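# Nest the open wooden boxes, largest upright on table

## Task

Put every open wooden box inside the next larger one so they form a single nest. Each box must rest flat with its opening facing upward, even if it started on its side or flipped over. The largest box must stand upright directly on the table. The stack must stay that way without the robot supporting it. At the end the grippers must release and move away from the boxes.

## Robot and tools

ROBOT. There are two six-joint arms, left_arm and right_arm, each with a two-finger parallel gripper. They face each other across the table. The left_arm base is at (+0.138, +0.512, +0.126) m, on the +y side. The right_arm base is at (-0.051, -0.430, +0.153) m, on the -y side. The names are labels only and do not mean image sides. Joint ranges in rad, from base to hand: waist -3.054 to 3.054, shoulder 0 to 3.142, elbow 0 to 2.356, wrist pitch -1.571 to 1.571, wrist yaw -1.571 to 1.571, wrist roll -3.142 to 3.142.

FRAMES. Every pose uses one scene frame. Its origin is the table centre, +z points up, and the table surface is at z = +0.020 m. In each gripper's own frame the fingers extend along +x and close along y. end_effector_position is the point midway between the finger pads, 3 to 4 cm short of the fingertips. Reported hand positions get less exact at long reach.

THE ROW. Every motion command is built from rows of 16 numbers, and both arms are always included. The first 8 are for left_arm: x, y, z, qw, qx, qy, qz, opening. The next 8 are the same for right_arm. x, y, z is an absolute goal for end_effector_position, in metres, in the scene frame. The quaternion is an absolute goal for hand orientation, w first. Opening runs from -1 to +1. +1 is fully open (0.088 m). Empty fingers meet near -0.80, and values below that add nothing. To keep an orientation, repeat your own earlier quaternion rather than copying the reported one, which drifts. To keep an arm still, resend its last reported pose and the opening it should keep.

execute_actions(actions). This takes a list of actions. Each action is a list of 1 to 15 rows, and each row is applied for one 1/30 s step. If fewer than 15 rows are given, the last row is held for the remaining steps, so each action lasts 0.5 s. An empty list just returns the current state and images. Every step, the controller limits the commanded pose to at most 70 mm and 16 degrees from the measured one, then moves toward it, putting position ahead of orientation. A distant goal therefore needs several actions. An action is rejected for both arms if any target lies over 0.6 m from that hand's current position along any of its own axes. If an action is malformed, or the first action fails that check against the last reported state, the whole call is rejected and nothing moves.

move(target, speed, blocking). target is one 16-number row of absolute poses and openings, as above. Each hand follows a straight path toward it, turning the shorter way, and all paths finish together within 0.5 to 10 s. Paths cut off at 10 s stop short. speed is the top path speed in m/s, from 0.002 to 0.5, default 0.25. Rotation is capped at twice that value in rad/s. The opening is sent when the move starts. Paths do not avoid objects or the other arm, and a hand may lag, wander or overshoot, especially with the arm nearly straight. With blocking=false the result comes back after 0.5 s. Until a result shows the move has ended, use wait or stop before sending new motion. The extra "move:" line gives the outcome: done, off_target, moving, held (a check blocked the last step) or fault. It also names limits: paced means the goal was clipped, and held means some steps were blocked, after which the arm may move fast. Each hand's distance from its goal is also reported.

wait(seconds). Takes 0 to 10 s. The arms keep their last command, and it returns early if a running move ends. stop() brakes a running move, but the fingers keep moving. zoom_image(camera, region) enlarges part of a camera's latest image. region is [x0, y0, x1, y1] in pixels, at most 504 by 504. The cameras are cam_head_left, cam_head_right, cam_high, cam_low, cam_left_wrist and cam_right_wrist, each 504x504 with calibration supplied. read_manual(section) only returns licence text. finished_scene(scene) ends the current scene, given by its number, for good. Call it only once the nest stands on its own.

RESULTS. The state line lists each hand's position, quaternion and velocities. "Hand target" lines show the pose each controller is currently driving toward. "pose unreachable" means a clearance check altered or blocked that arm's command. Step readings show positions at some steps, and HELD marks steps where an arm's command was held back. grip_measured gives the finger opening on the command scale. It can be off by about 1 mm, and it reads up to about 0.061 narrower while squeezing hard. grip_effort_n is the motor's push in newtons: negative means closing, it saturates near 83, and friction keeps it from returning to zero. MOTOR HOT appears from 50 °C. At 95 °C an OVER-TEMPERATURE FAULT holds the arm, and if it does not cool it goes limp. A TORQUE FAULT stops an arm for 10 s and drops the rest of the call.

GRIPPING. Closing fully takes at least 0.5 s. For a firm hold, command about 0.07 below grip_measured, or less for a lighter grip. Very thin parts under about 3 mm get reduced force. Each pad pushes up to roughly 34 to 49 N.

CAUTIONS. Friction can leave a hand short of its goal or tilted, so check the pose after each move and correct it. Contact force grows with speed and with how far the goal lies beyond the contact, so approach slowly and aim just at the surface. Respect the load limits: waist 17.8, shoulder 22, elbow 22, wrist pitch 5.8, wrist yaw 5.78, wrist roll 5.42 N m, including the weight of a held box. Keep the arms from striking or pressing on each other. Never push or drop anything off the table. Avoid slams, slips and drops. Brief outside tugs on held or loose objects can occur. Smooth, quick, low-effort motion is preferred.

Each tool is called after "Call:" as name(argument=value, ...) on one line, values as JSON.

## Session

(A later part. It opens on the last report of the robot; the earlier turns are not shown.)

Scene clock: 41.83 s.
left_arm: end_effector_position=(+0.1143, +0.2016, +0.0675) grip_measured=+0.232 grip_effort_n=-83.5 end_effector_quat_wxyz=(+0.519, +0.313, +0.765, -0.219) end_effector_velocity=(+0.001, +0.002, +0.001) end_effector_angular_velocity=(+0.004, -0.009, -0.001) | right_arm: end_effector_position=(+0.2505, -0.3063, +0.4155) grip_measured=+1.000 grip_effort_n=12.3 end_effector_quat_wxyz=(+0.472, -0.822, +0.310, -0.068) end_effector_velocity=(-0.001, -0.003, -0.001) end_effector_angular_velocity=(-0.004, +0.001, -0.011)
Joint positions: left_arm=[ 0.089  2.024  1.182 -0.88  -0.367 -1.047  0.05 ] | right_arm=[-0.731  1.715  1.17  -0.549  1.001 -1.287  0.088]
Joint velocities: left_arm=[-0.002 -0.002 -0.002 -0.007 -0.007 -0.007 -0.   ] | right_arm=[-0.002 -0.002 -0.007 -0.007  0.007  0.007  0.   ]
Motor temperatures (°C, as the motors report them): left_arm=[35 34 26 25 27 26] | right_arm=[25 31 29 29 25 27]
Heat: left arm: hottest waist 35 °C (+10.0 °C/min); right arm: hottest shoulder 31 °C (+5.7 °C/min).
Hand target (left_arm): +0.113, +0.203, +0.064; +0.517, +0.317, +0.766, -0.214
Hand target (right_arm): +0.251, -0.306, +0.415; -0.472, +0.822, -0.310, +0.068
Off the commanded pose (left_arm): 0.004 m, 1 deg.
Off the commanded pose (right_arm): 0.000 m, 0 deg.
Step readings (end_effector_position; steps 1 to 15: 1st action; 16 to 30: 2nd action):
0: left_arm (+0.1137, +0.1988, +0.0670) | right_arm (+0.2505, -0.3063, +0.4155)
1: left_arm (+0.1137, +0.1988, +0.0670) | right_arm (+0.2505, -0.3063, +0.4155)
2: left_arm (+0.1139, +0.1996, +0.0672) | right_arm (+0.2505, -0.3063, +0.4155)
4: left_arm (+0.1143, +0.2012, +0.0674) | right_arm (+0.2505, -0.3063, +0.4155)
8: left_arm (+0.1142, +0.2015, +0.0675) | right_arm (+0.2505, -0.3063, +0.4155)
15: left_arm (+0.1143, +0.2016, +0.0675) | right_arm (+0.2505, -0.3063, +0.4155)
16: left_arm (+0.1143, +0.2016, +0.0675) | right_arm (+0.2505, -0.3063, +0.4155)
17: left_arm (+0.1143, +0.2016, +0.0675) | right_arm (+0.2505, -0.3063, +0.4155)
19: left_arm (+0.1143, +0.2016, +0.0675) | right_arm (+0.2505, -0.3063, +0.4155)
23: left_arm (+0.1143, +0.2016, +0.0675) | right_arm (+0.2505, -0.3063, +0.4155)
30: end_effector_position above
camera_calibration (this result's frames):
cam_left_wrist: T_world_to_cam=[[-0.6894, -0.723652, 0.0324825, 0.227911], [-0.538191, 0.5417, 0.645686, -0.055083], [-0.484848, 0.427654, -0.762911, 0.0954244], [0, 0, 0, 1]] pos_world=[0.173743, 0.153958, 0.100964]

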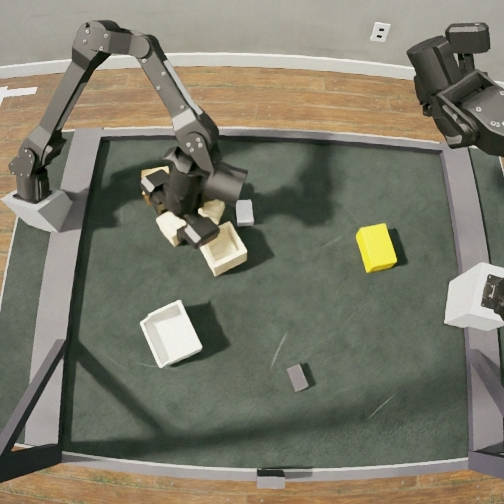

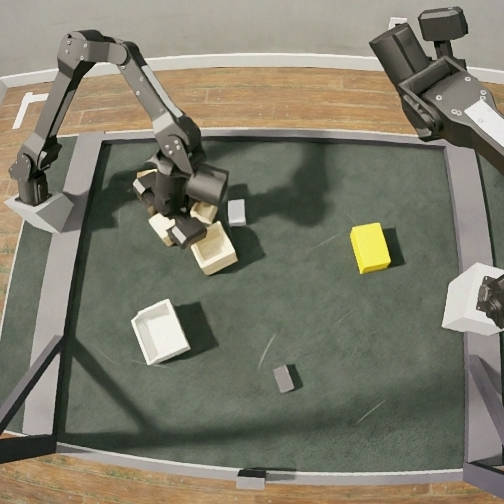

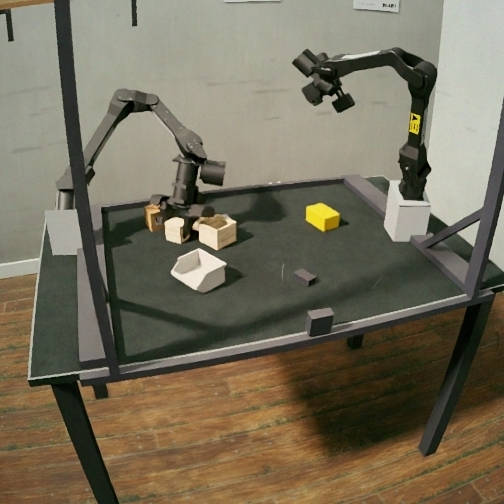

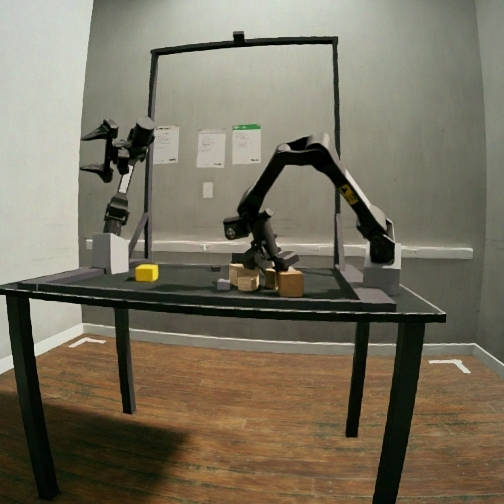

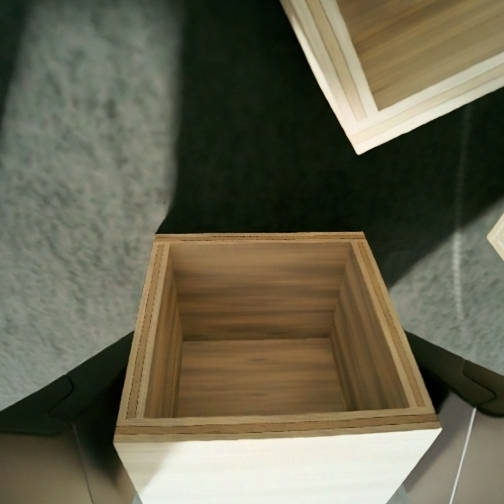

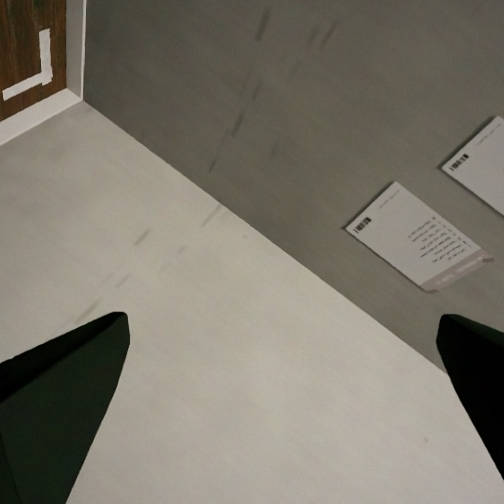

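Call:
move(target=[0.118,0.198,0.16,0.5166,0.3173,0.7659,-0.2140,0.12, 0.2505,-0.3063,0.4155,0.472,-0.822,0.310,-0.068,1.0], speed=0.15)

Call:
move(target=[0.29,0.08,0.11,0.6948,0.1313,0.1313,-0.6948,0.12, 0.2505,-0.3063,0.4155,0.472,-0.822,0.310,-0.068,1.0], speed=0.3)

Scene clock: 43.07 s.
left_arm: end_effector_position=(+0.1175, +0.2007, +0.1555) grip_measured=+0.232 grip_effort_n=-83.5 end_effector_quat_wxyz=(+0.516, +0.325, +0.763, -0.213) end_effector_velocity=(-0.000, +0.002, +0.004) end_effector_angular_velocity=(+0.009, +0.002, -0.006) | right_arm: end_effector_position=(+0.2505, -0.3063, +0.4155) grip_measured=+1.000 grip_effort_n=12.3 end_effector_quat_wxyz=(+0.472, -0.822, +0.310, -0.068) end_effector_velocity=(+0.000, -0.000, -0.001) end_effector_angular_velocity=(-0.017, +0.022, +0.004)
Joint positions: left_arm=[-0.071  1.939  1.359 -1.231 -0.335 -1.22   0.05 ] | right_arm=[-0.731  1.715  1.17  -0.549  1.001 -1.287  0.088]
Joint velocities: left_arm=[-0.007 -0.002  0.007 -0.022  0.007 -0.007 -0.   ] | right_arm=[-0.002  0.002  0.002 -0.007 -0.007 -0.022  0.   ]
Motor temperatures (°C, as the motors report them): left_arm=[35 34 26 25 27 26] | right_arm=[25 31 29 29 25 27]
Heat: left arm: hottest waist 35 °C (+9.8 °C/min); right arm: hottest shoulder 31 °C (+5.6 °C/min).
Hand target (left_arm): +0.118, +0.198, +0.160; +0.517, +0.317, +0.766, -0.214
Hand target (right_arm): +0.251, -0.306, +0.415; -0.472, +0.822, -0.310, +0.068
Off the commanded pose (left_arm): 0.005 m, 1 deg.
Off the commanded pose (right_arm): 0.000 m, 0 deg.
move: done
camera_calibration (this result's frames):
cam_left_wrist: T_world_to_cam=[[-0.699513, -0.714542, 0.01056, 0.22948], [-0.535341, 0.533755, 0.654611, -0.109853], [-0.473384, 0.452256, -0.755892, 0.157117], [0, 0, 0, 1]] pos_world=[0.176092, 0.15155, 0.188252]

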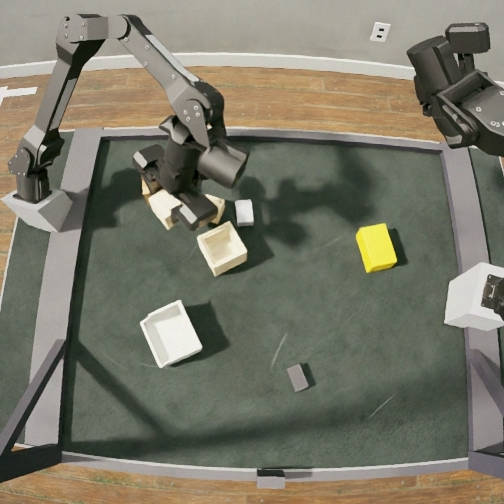

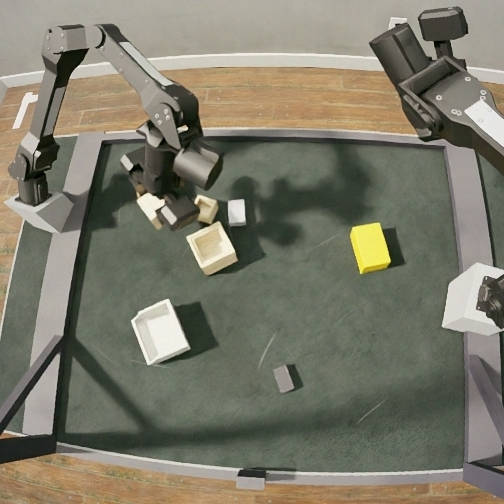

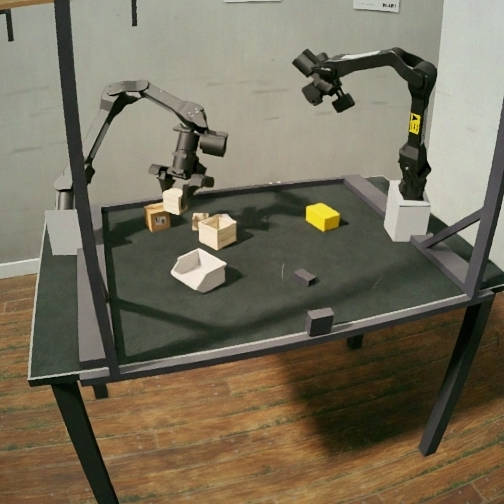

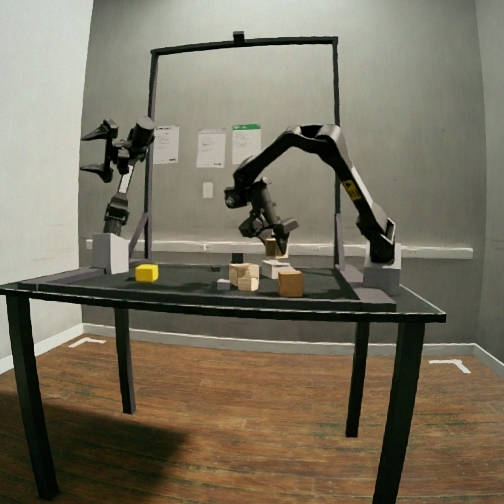

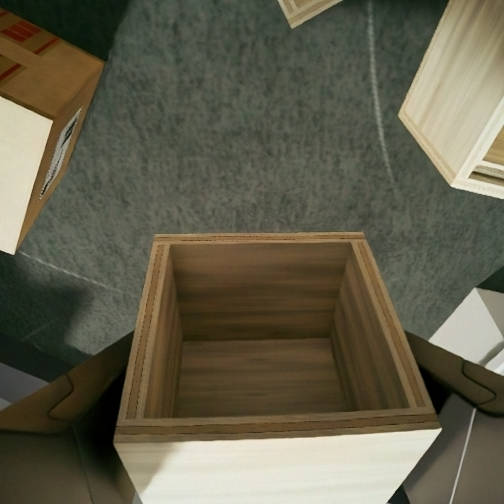

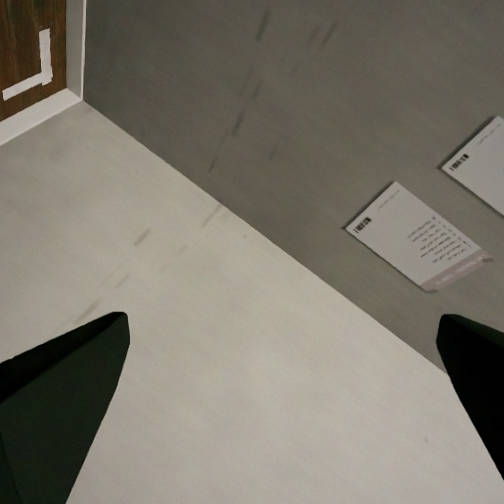

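Scene clock: 46.50 s.
left_arm: end_effector_position=(+0.2888, +0.0823, +0.1118) grip_measured=+0.232 grip_effort_n=-83.5 end_effector_quat_wxyz=(+0.694, +0.125, +0.136, -0.696) end_effector_velocity=(-0.000, +0.000, -0.000) end_effector_angular_velocity=(-0.005, -0.006, -0.005) | right_arm: end_effector_position=(+0.2505, -0.3063, +0.4155) grip_measured=+1.000 grip_effort_n=11.9 end_effector_quat_wxyz=(+0.472, -0.822, +0.310, -0.068) end_effector_velocity=(-0.001, -0.001, -0.001) end_effector_angular_velocity=(+0.007, +0.006, -0.001)
Joint positions: left_arm=[0.543 1.654 0.589 0.935 0.112 0.669 0.05 ] | right_arm=[-0.731  1.715  1.17  -0.549  1.001 -1.287  0.088]
Joint velocities: left_arm=[ 0.002  0.002 -0.002  0.007  0.007  0.007 -0.   ] | right_arm=[-0.002 -0.002 -0.002 -0.007 -0.007  0.007  0.   ]
Motor temperatures (°C, as the motors report them): left_arm=[34 34 26 25 27 26] | right_arm=[25 31 30 29 25 27]
Heat: left arm: hottest waist 34 °C (+7.7 °C/min); right arm: hottest shoulder 31 °C (+5.2 °C/min).
Hand target (left_arm): +0.289, +0.081, +0.109; +0.693, +0.127, +0.135, -0.697
Hand target (right_arm): +0.251, -0.306, +0.415; -0.472, +0.822, -0.310, +0.068
Off the commanded pose (left_arm): 0.003 m, 1 deg.
Off the commanded pose (right_arm): 0.000 m, 0 deg.
move: done
camera_calibration (this result's frames):
cam_left_wrist: T_world_to_cam=[[-0.999065, 0.0214565, 0.037529, 0.288015], [-0.0149517, 0.643047, -0.765681, 0.0731418], [-0.0405618, -0.765526, -0.642125, 0.221285], [0, 0, 0, 1]] pos_world=[0.297815, 0.116186, 0.187287]

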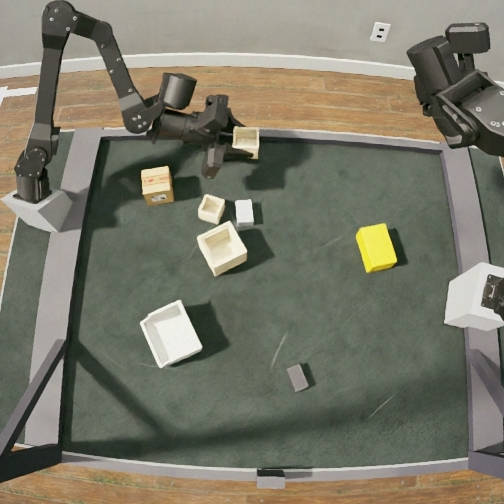

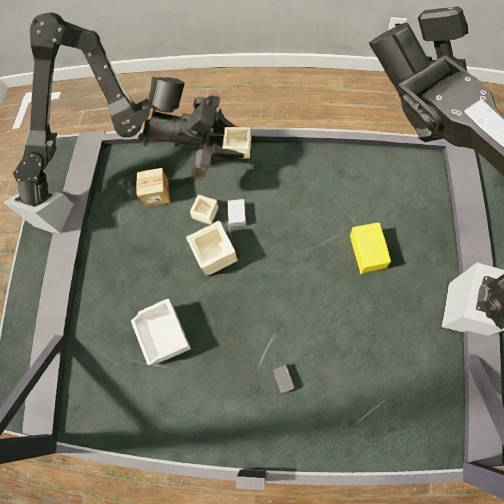

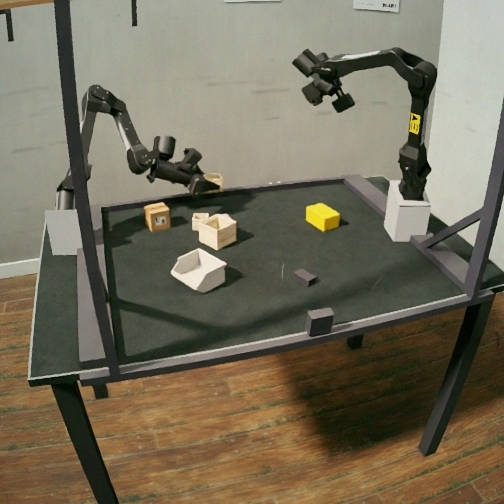

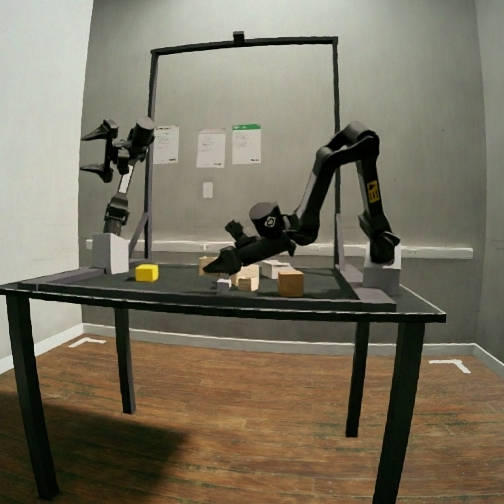

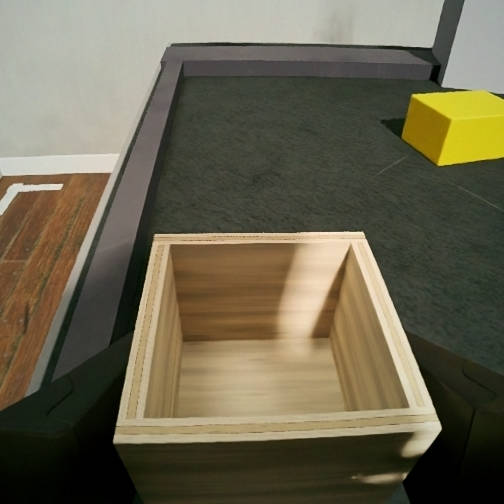

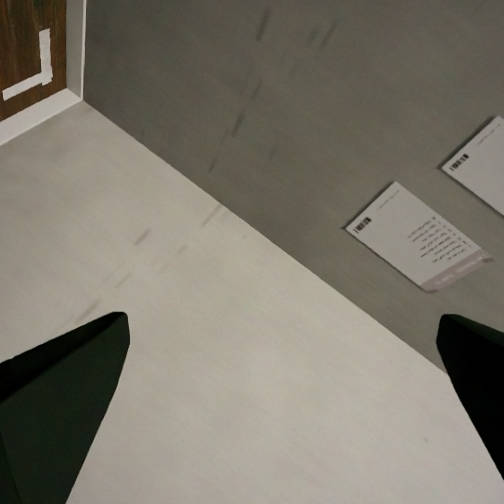

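Call:
zoom_image(camera="cam_left_wrist", region=[30, 30, 250, 400])

Call:
zoom_image(camera="cam_head_left", region=[120, 60, 320, 240])

Region (30, 30, 250, 400) of cam_left_wrist's 504x504 image, scaled by 1.362, with more detail than that image has; it fills the left 300 columns of this view, and the rest is white.

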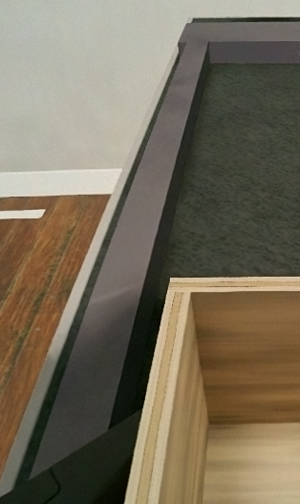

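Region (120, 60, 320, 240) of cam_head_left's 504x504 image, scaled by 2.520, with more detail than that image has; it fills the top 454 rows of this view, and the rest is white.

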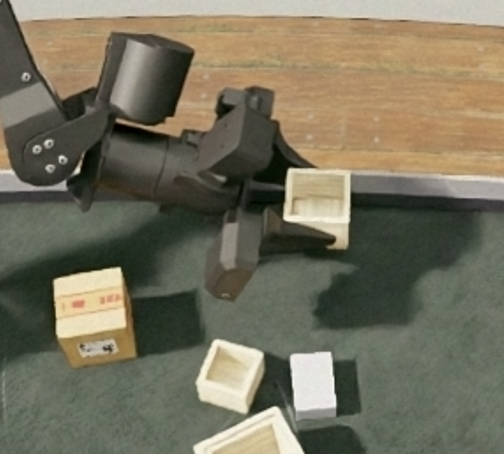

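Call:
move(target=[0.288,0.078,0.060,0.6876,0.1650,0.1650,-0.6876,0.12, 0.2505,-0.3063,0.4155,0.472,-0.822,0.310,-0.068,1.0], speed=0.06)

Call:
zoom_image(camera="cam_low", region=[170, 200, 330, 310])

Scene clock: 49.00 s.
left_arm: end_effector_position=(+0.2881, +0.0791, +0.0642) grip_measured=+0.232 grip_effort_n=-83.5 end_effector_quat_wxyz=(+0.688, +0.161, +0.164, -0.688) end_effector_velocity=(+0.001, -0.002, +0.004) end_effector_angular_velocity=(-0.009, +0.001, +0.009) | right_arm: end_effector_position=(+0.2505, -0.3063, +0.4155) grip_measured=+1.000 grip_effort_n=11.9 end_effector_quat_wxyz=(+0.472, -0.822, +0.310, -0.068) end_effector_velocity=(+0.000, +0.001, -0.001) end_effector_angular_velocity=(+0.006, +0.018, +0.012)
Joint positions: left_arm=[0.593 1.803 0.644 0.959 0.098 0.694 0.05 ] | right_arm=[-0.731  1.715  1.17  -0.549  1.001 -1.287  0.088]
Joint velocities: left_arm=[-0.007 -0.002  0.002  0.007 -0.007 -0.007 -0.   ] | right_arm=[-0.002 -0.002  0.002 -0.007 -0.022 -0.007  0.   ]
Motor temperatures (°C, as the motors report them): left_arm=[34 34 26 25 27 26] | right_arm=[25 31 30 29 25 27]
Heat: left arm: hottest waist 34 °C (+7.3 °C/min); right arm: hottest shoulder 31 °C (+4.9 °C/min).
Hand target (left_arm): +0.288, +0.078, +0.060; +0.688, +0.165, +0.165, -0.687
Hand target (right_arm): +0.251, -0.306, +0.415; -0.472, +0.822, -0.310, +0.068
Off the commanded pose (left_arm): 0.004 m, 0 deg.
Off the commanded pose (right_arm): 0.000 m, 0 deg.
move: done
camera_calibration (this result's frames):
cam_left_wrist: T_world_to_cam=[[-0.999419, 0.0178004, 0.0290568, 0.29015], [-0.00775334, 0.711558, -0.702585, 0.027229], [-0.0331819, -0.702402, -0.711007, 0.185532], [0, 0, 0, 1]] pos_world=[0.296349, 0.105779, 0.142615]

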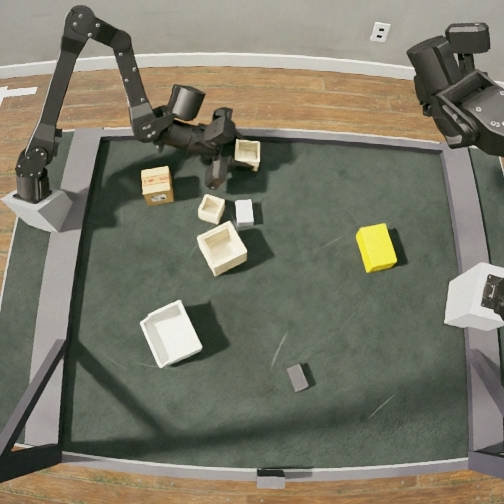

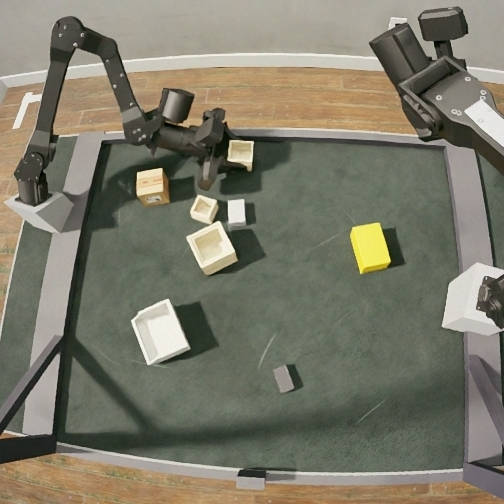

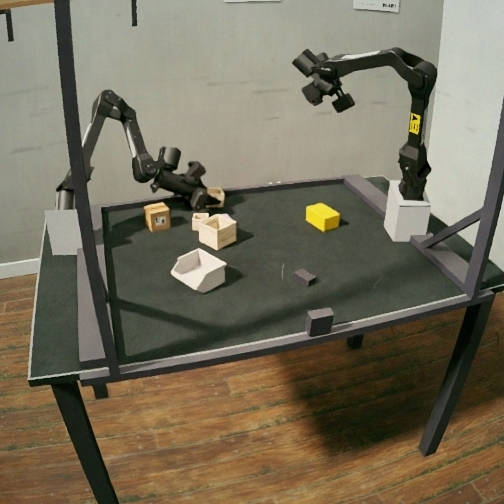

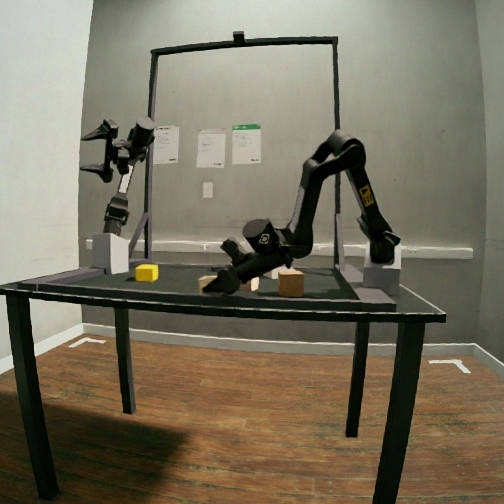

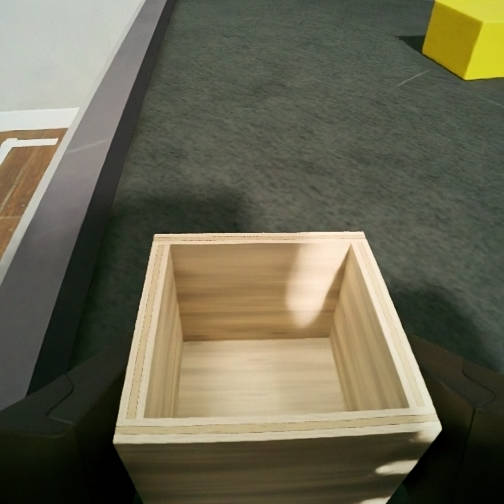

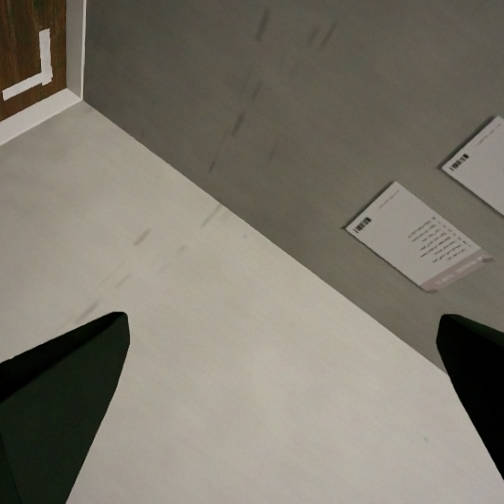

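Region (170, 200, 330, 310) of cam_low's 504x504 image, scaled by 3.150, with more detail than that image has; it fills the top 346 rows of this view, and the rest is white.

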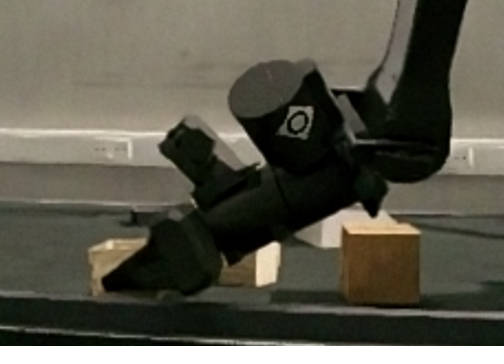

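Call:
execute_actions(actions=[])

Scene clock: 49.47 s.
left_arm: end_effector_position=(+0.2881, +0.0789, +0.0641) grip_measured=+0.232 grip_effort_n=-83.5 end_effector_quat_wxyz=(+0.688, +0.161, +0.164, -0.688) end_effector_velocity=(+0.000, +0.001, +0.001) end_effector_angular_velocity=(+0.005, +0.018, +0.012) | right_arm: end_effector_position=(+0.2505, -0.3063, +0.4155) grip_measured=+1.000 grip_effort_n=11.9 end_effector_quat_wxyz=(+0.472, -0.822, +0.310, -0.068) end_effector_velocity=(+0.001, -0.000, -0.000) end_effector_angular_velocity=(+0.003, +0.002, +0.006)
Joint positions: left_arm=[0.593 1.804 0.645 0.959 0.098 0.694 0.05 ] | right_arm=[-0.731  1.715  1.17  -0.549  1.001 -1.287  0.088]
Joint velocities: left_arm=[-0.002 -0.007 -0.002 -0.007 -0.007 -0.022 -0.   ] | right_arm=[-0.002 -0.002 -0.002  0.007 -0.007 -0.007  0.   ]
Motor temperatures (°C, as the motors report them): left_arm=[34 34 26 26 27 26] | right_arm=[25 31 30 29 25 27]
Heat: left arm: hottest waist 34 °C (+7.3 °C/min); right arm: hottest shoulder 31 °C (+4.9 °C/min).
Hand target (left_arm): +0.288, +0.078, +0.060; +0.688, +0.165, +0.165, -0.687
Hand target (right_arm): +0.251, -0.306, +0.415; -0.472, +0.822, -0.310, +0.068
Off the commanded pose (left_arm): 0.004 m, 0 deg.
Off the commanded pose (right_arm): 0.000 m, 0 deg.
camera_calibration (this result's frames):
cam_left_wrist: T_world_to_cam=[[-0.999419, 0.0178004, 0.0290568, 0.290167], [-0.00775334, 0.711558, -0.702585, 0.0272768], [-0.0331819, -0.702402, -0.711007, 0.185338], [0, 0, 0, 1]] pos_world=[0.29636, 0.105607, 0.142509]

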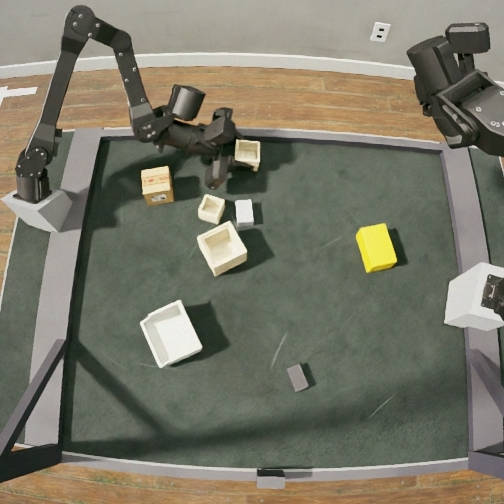

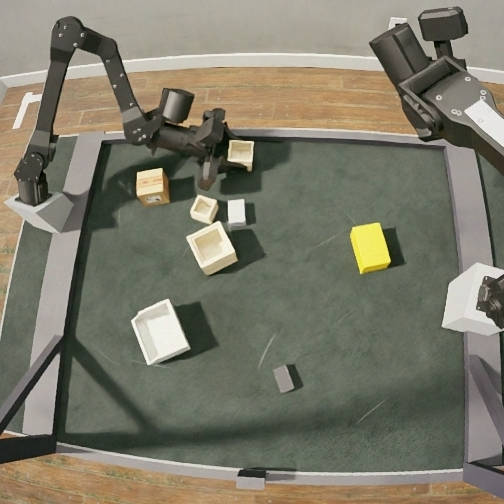

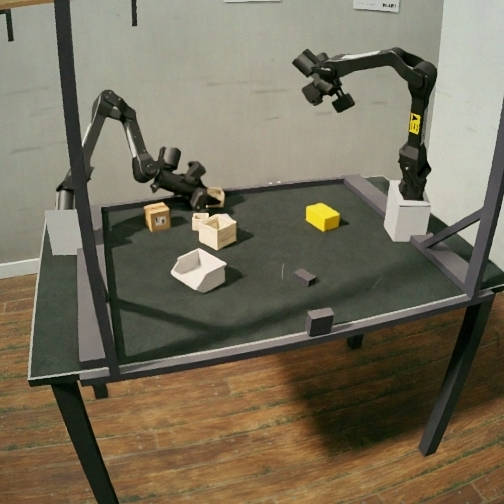

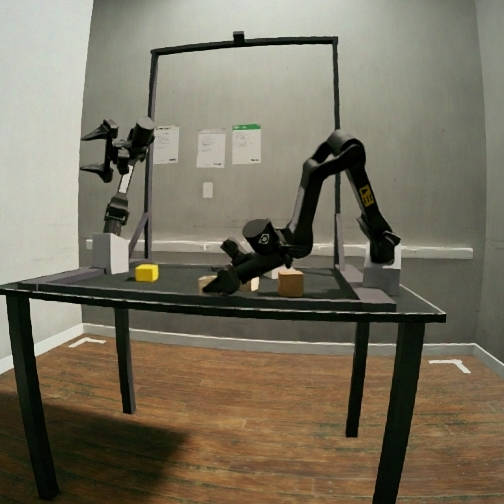

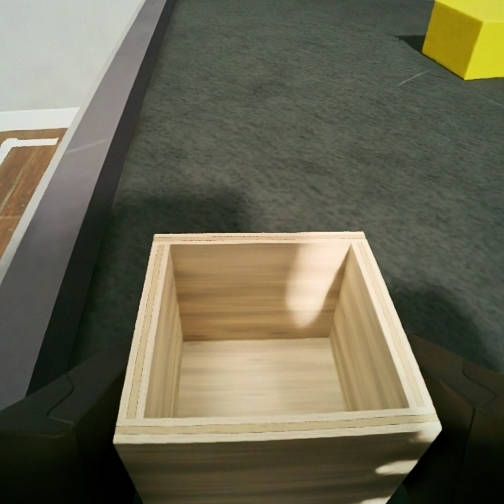

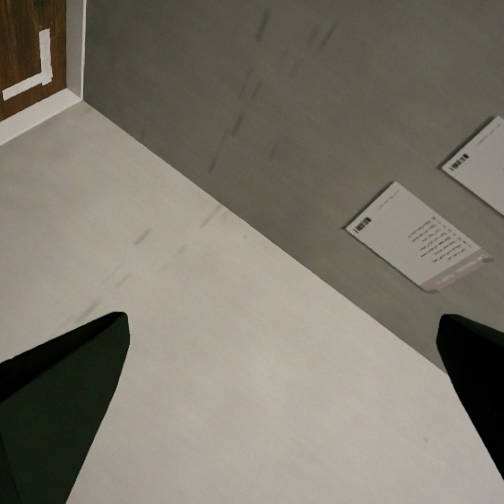

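Call:
move(target=[0.288,0.078,0.051,0.6876,0.1650,0.1650,-0.6876,0.12,0.2505,-0.3063,0.4155,0.472,-0.822,0.310,-0.068,1.0], speed=0.02)

Scene clock: 50.47 s.
left_arm: end_effector_position=(+0.2879, +0.0777, +0.0579) grip_measured=+0.232 grip_effort_n=-83.5 end_effector_quat_wxyz=(+0.689, +0.160, +0.161, -0.689) end_effector_velocity=(-0.003, -0.001, -0.000) end_effector_angular_velocity=(-0.001, +0.012, -0.008) | right_arm: end_effector_position=(+0.2505, -0.3063, +0.4155) grip_measured=+1.000 grip_effort_n=11.9 end_effector_quat_wxyz=(+0.472, -0.822, +0.310, -0.068) end_effector_velocity=(+0.000, +0.001, -0.000) end_effector_angular_velocity=(+0.002, +0.015, +0.019)
Joint positions: left_arm=[0.603 1.836 0.652 0.989 0.111 0.699 0.05 ] | right_arm=[-0.731  1.715  1.17  -0.549  1.001 -1.287  0.088]
Joint velocities: left_arm=[-0.002  0.002  0.002 -0.007  0.007 -0.007 -0.   ] | right_arm=[-0.002 -0.007 -0.002  0.007 -0.022 -0.022  0.   ]
Motor temperatures (°C, as the motors report them): left_arm=[34 34 26 26 27 26] | right_arm=[25 31 30 29 25 27]
Heat: left arm: hottest waist 34 °C (+7.1 °C/min); right arm: hottest shoulder 31 °C (+4.8 °C/min).
Hand target (left_arm): +0.288, +0.078, +0.051; +0.688, +0.165, +0.165, -0.687
Hand target (right_arm): +0.251, -0.306, +0.415; -0.472, +0.822, -0.310, +0.068
Off the commanded pose (left_arm): 0.007 m, 1 deg.
Off the commanded pose (right_arm): 0.000 m, 0 deg.
move: done
camera_calibration (this result's frames):
cam_left_wrist: T_world_to_cam=[[-0.999517, 0.0189171, 0.0246455, 0.290346], [-0.00405216, 0.707108, -0.707094, 0.0233475], [-0.0308032, -0.706852, -0.70669, 0.179487], [0, 0, 0, 1]] pos_world=[0.29583, 0.104869, 0.136195]

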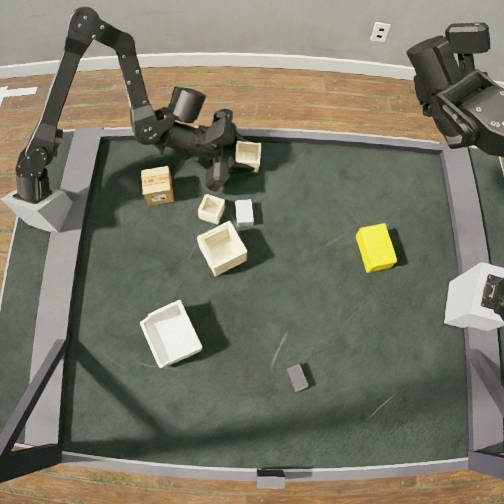

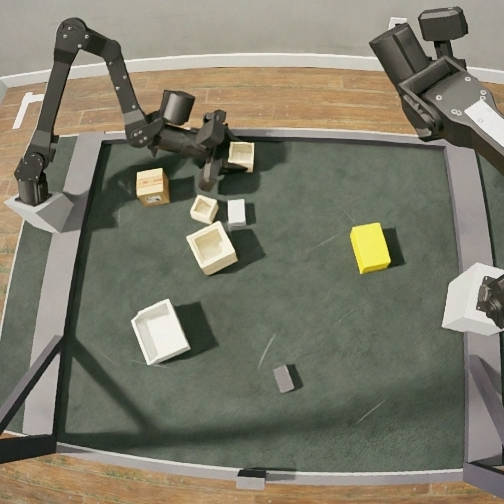

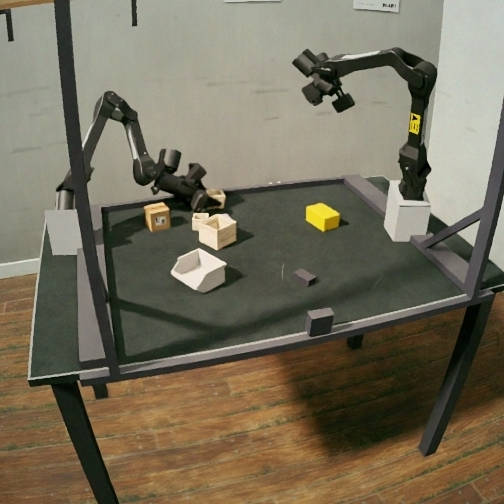

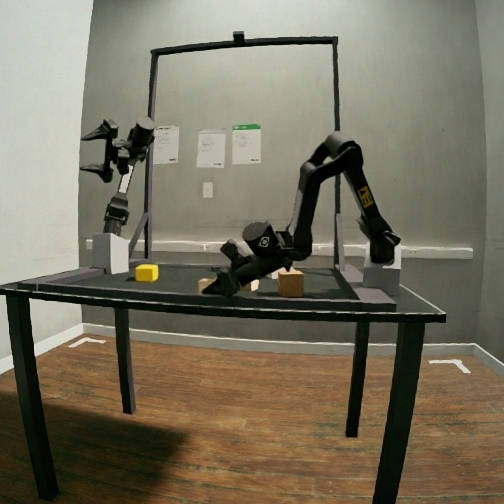

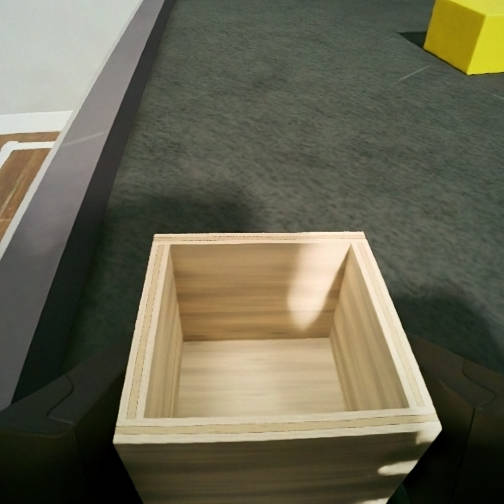

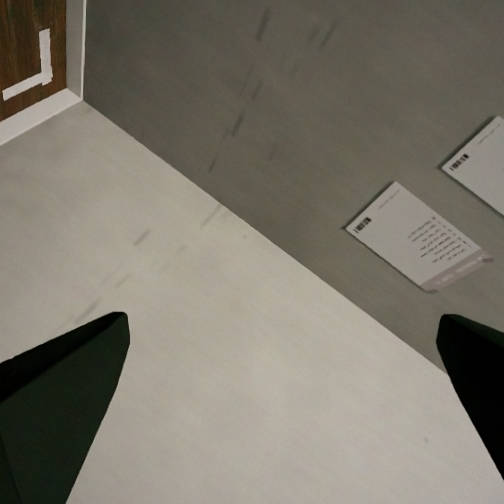

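Call:
zoom_image(camera="cam_low", region=[180,240,300,320])

Region (180, 240, 300, 320) of cam_low's 504x504 image, scaled by 4.200, with more detail than that image has.

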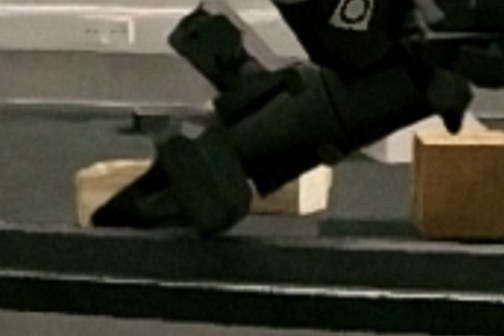

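Call:
move(target=[0.288,0.078,0.046,0.6876,0.1650,0.1650,-0.6876,0.12,0.2505,-0.3063,0.4155,0.472,-0.822,0.310,-0.068,1.0], speed=0.015)

Scene clock: 51.60 s.
left_arm: end_effector_position=(+0.2867, +0.0766, +0.0565) grip_measured=+0.232 grip_effort_n=-83.5 end_effector_quat_wxyz=(+0.688, +0.157, +0.156, -0.691) end_effector_velocity=(-0.002, +0.001, -0.002) end_effector_angular_velocity=(+0.016, -0.002, -0.009) | right_arm: end_effector_position=(+0.2505, -0.3063, +0.4155) grip_measured=+1.000 grip_effort_n=11.9 end_effector_quat_wxyz=(+0.472, -0.822, +0.310, -0.068) end_effector_velocity=(+0.001, -0.000, -0.000) end_effector_angular_velocity=(+0.003, +0.002, +0.006)
Joint positions: left_arm=[0.606 1.851 0.654 1.008 0.125 0.701 0.05 ] | right_arm=[-0.731  1.715  1.17  -0.549  1.001 -1.287  0.088]
Joint velocities: left_arm=[-0.002 -0.002  0.002 -0.022 -0.007  0.007 -0.   ] | right_arm=[-0.002 -0.002 -0.002  0.007 -0.007 -0.007  0.   ]
Motor temperatures (°C, as the motors report them): left_arm=[34 34 26 26 27 26] | right_arm=[25 31 30 29 25 27]
Heat: left arm: hottest waist 34 °C (+7.0 °C/min); right arm: hottest shoulder 31 °C (+4.7 °C/min).
Hand target (left_arm): +0.288, +0.078, +0.046; +0.688, +0.165, +0.165, -0.688
Hand target (right_arm): +0.251, -0.306, +0.415; -0.472, +0.822, -0.310, +0.068
Off the commanded pose (left_arm): 0.011 m, 1 deg.
Off the commanded pose (right_arm): 0.000 m, 0 deg.
move: off_target (left_arm)
camera_calibration (this result's frames):
cam_left_wrist: T_world_to_cam=[[-0.999406, 0.0240864, 0.024655, 0.288758], [-0.000792291, 0.699064, -0.715058, 0.0231867], [-0.0344586, -0.714653, -0.69863, 0.17882], [0, 0, 0, 1]] pos_world=[0.294767, 0.10463, 0.13439]

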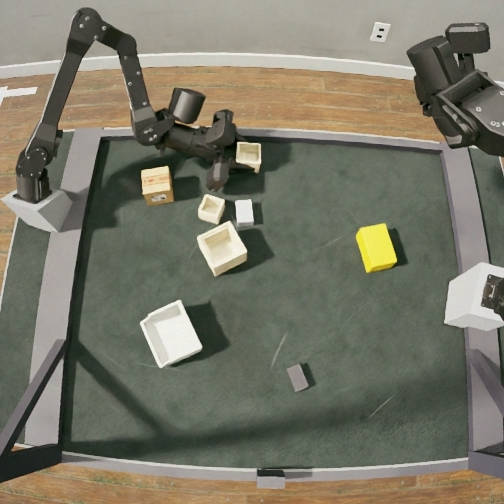

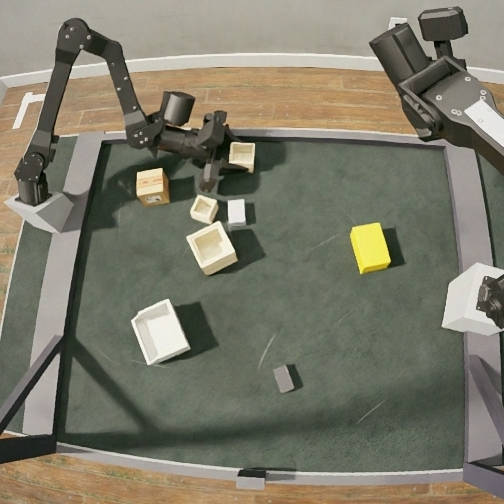

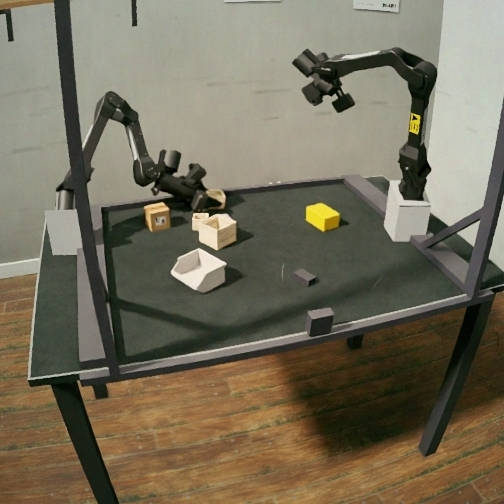

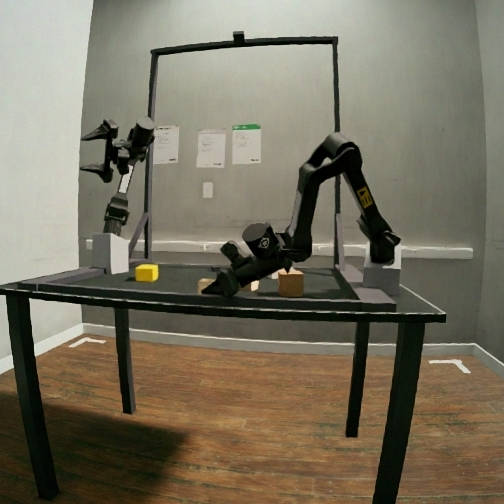

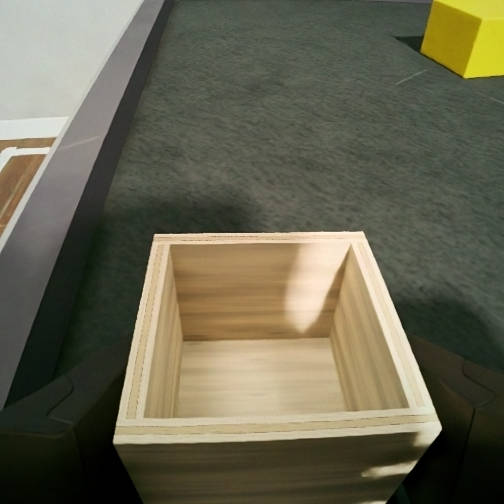

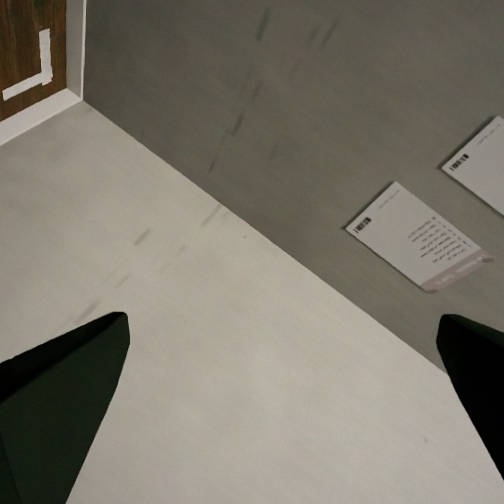

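Something has made contact. Hold at current height and open.

Call:
move(target=[0.287,0.0765,0.054,0.688,0.160,0.160,-0.689,0.62,0.2505,-0.3063,0.4155,0.472,-0.822,0.310,-0.068,1.0], speed=0.02)

Scene clock: 52.33 s.
left_arm: end_effector_position=(+0.2786, +0.0754, +0.0590) grip_measured=+0.615 grip_effort_n=23.5 end_effector_quat_wxyz=(+0.680, +0.154, +0.155, -0.700) end_effector_velocity=(-0.004, +0.001, -0.001) end_effector_angular_velocity=(+0.004, +0.027, -0.004) | right_arm: end_effector_position=(+0.2505, -0.3063, +0.4155) grip_measured=+1.000 grip_effort_n=12.3 end_effector_quat_wxyz=(+0.472, -0.822, +0.310, -0.068) end_effector_velocity=(-0.000, -0.002, -0.000) end_effector_angular_velocity=(-0.008, -0.002, -0.005)
Joint positions: left_arm=[0.59  1.851 0.651 1.    0.13  0.703 0.069] | right_arm=[-0.731  1.715  1.17  -0.549  1.001 -1.287  0.088]
Joint velocities: left_arm=[-0.002  0.002 -0.002 -0.007  0.007 -0.022  0.   ] | right_arm=[-0.002 -0.002 -0.007  0.007  0.007 -0.007  0.   ]
Motor temperatures (°C, as the motors report them): left_arm=[34 34 26 26 27 26] | right_arm=[25 31 30 29 25 27]
Heat: left arm: hottest waist 34 °C (+6.9 °C/min); right arm: hottest shoulder 31 °C (+4.6 °C/min).
Hand target (left_arm): +0.287, +0.077, +0.054; +0.688, +0.160, +0.160, -0.689
Hand target (right_arm): +0.251, -0.306, +0.415; -0.472, +0.822, -0.310, +0.068
Off the commanded pose (left_arm): 0.010 m, 2 deg.
Off the commanded pose (right_arm): 0.000 m, 0 deg.
move: off_target (left_arm)
camera_calibration (this result's frames):
cam_left_wrist: T_world_to_cam=[[-0.998421, 0.0464286, 0.031624, 0.278278], [0.00959584, 0.695633, -0.718334, 0.0234231], [-0.0553499, -0.716896, -0.69498, 0.18527], [0, 0, 0, 1]] pos_world=[0.287869, 0.103605, 0.136784]

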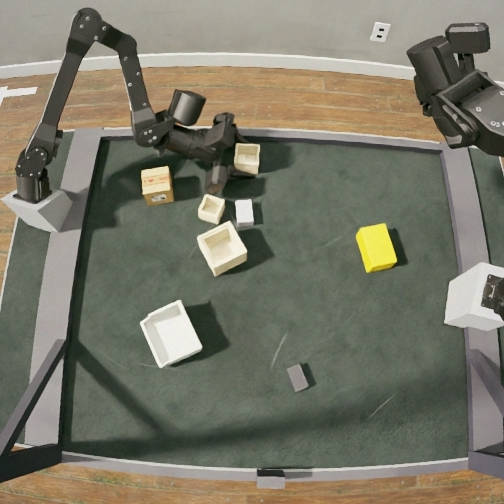

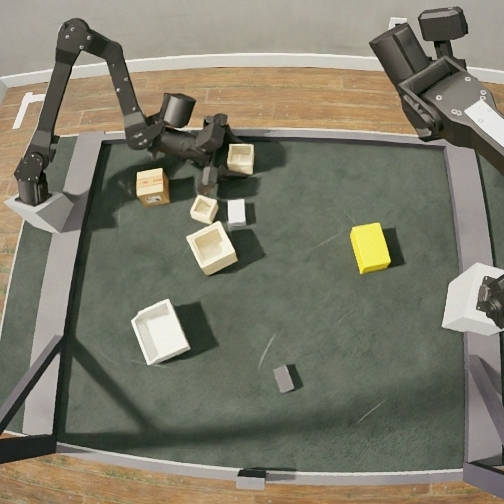

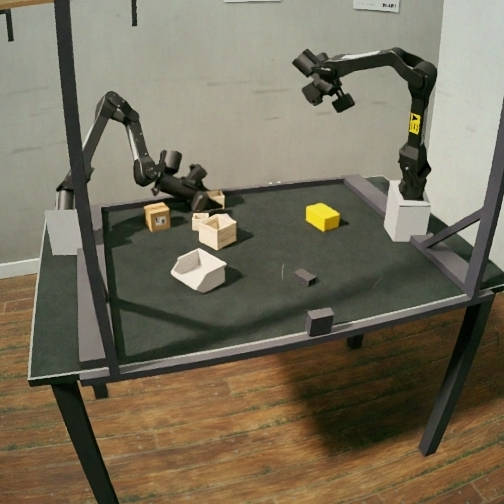

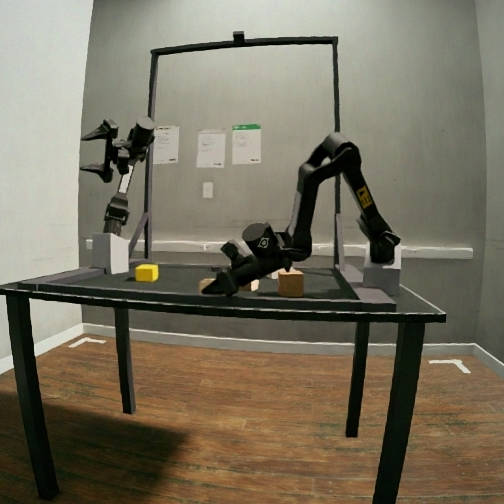

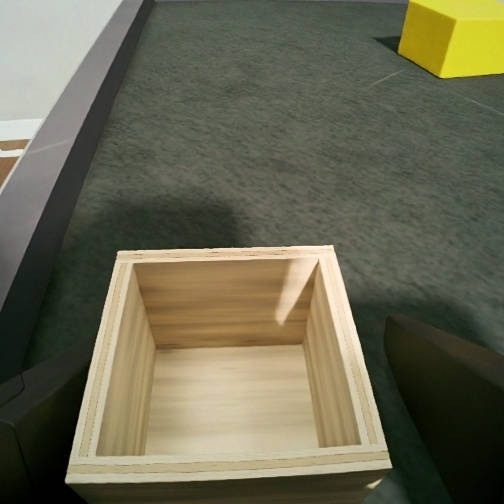

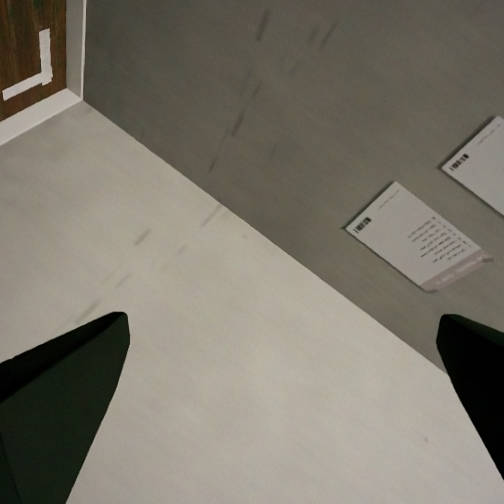

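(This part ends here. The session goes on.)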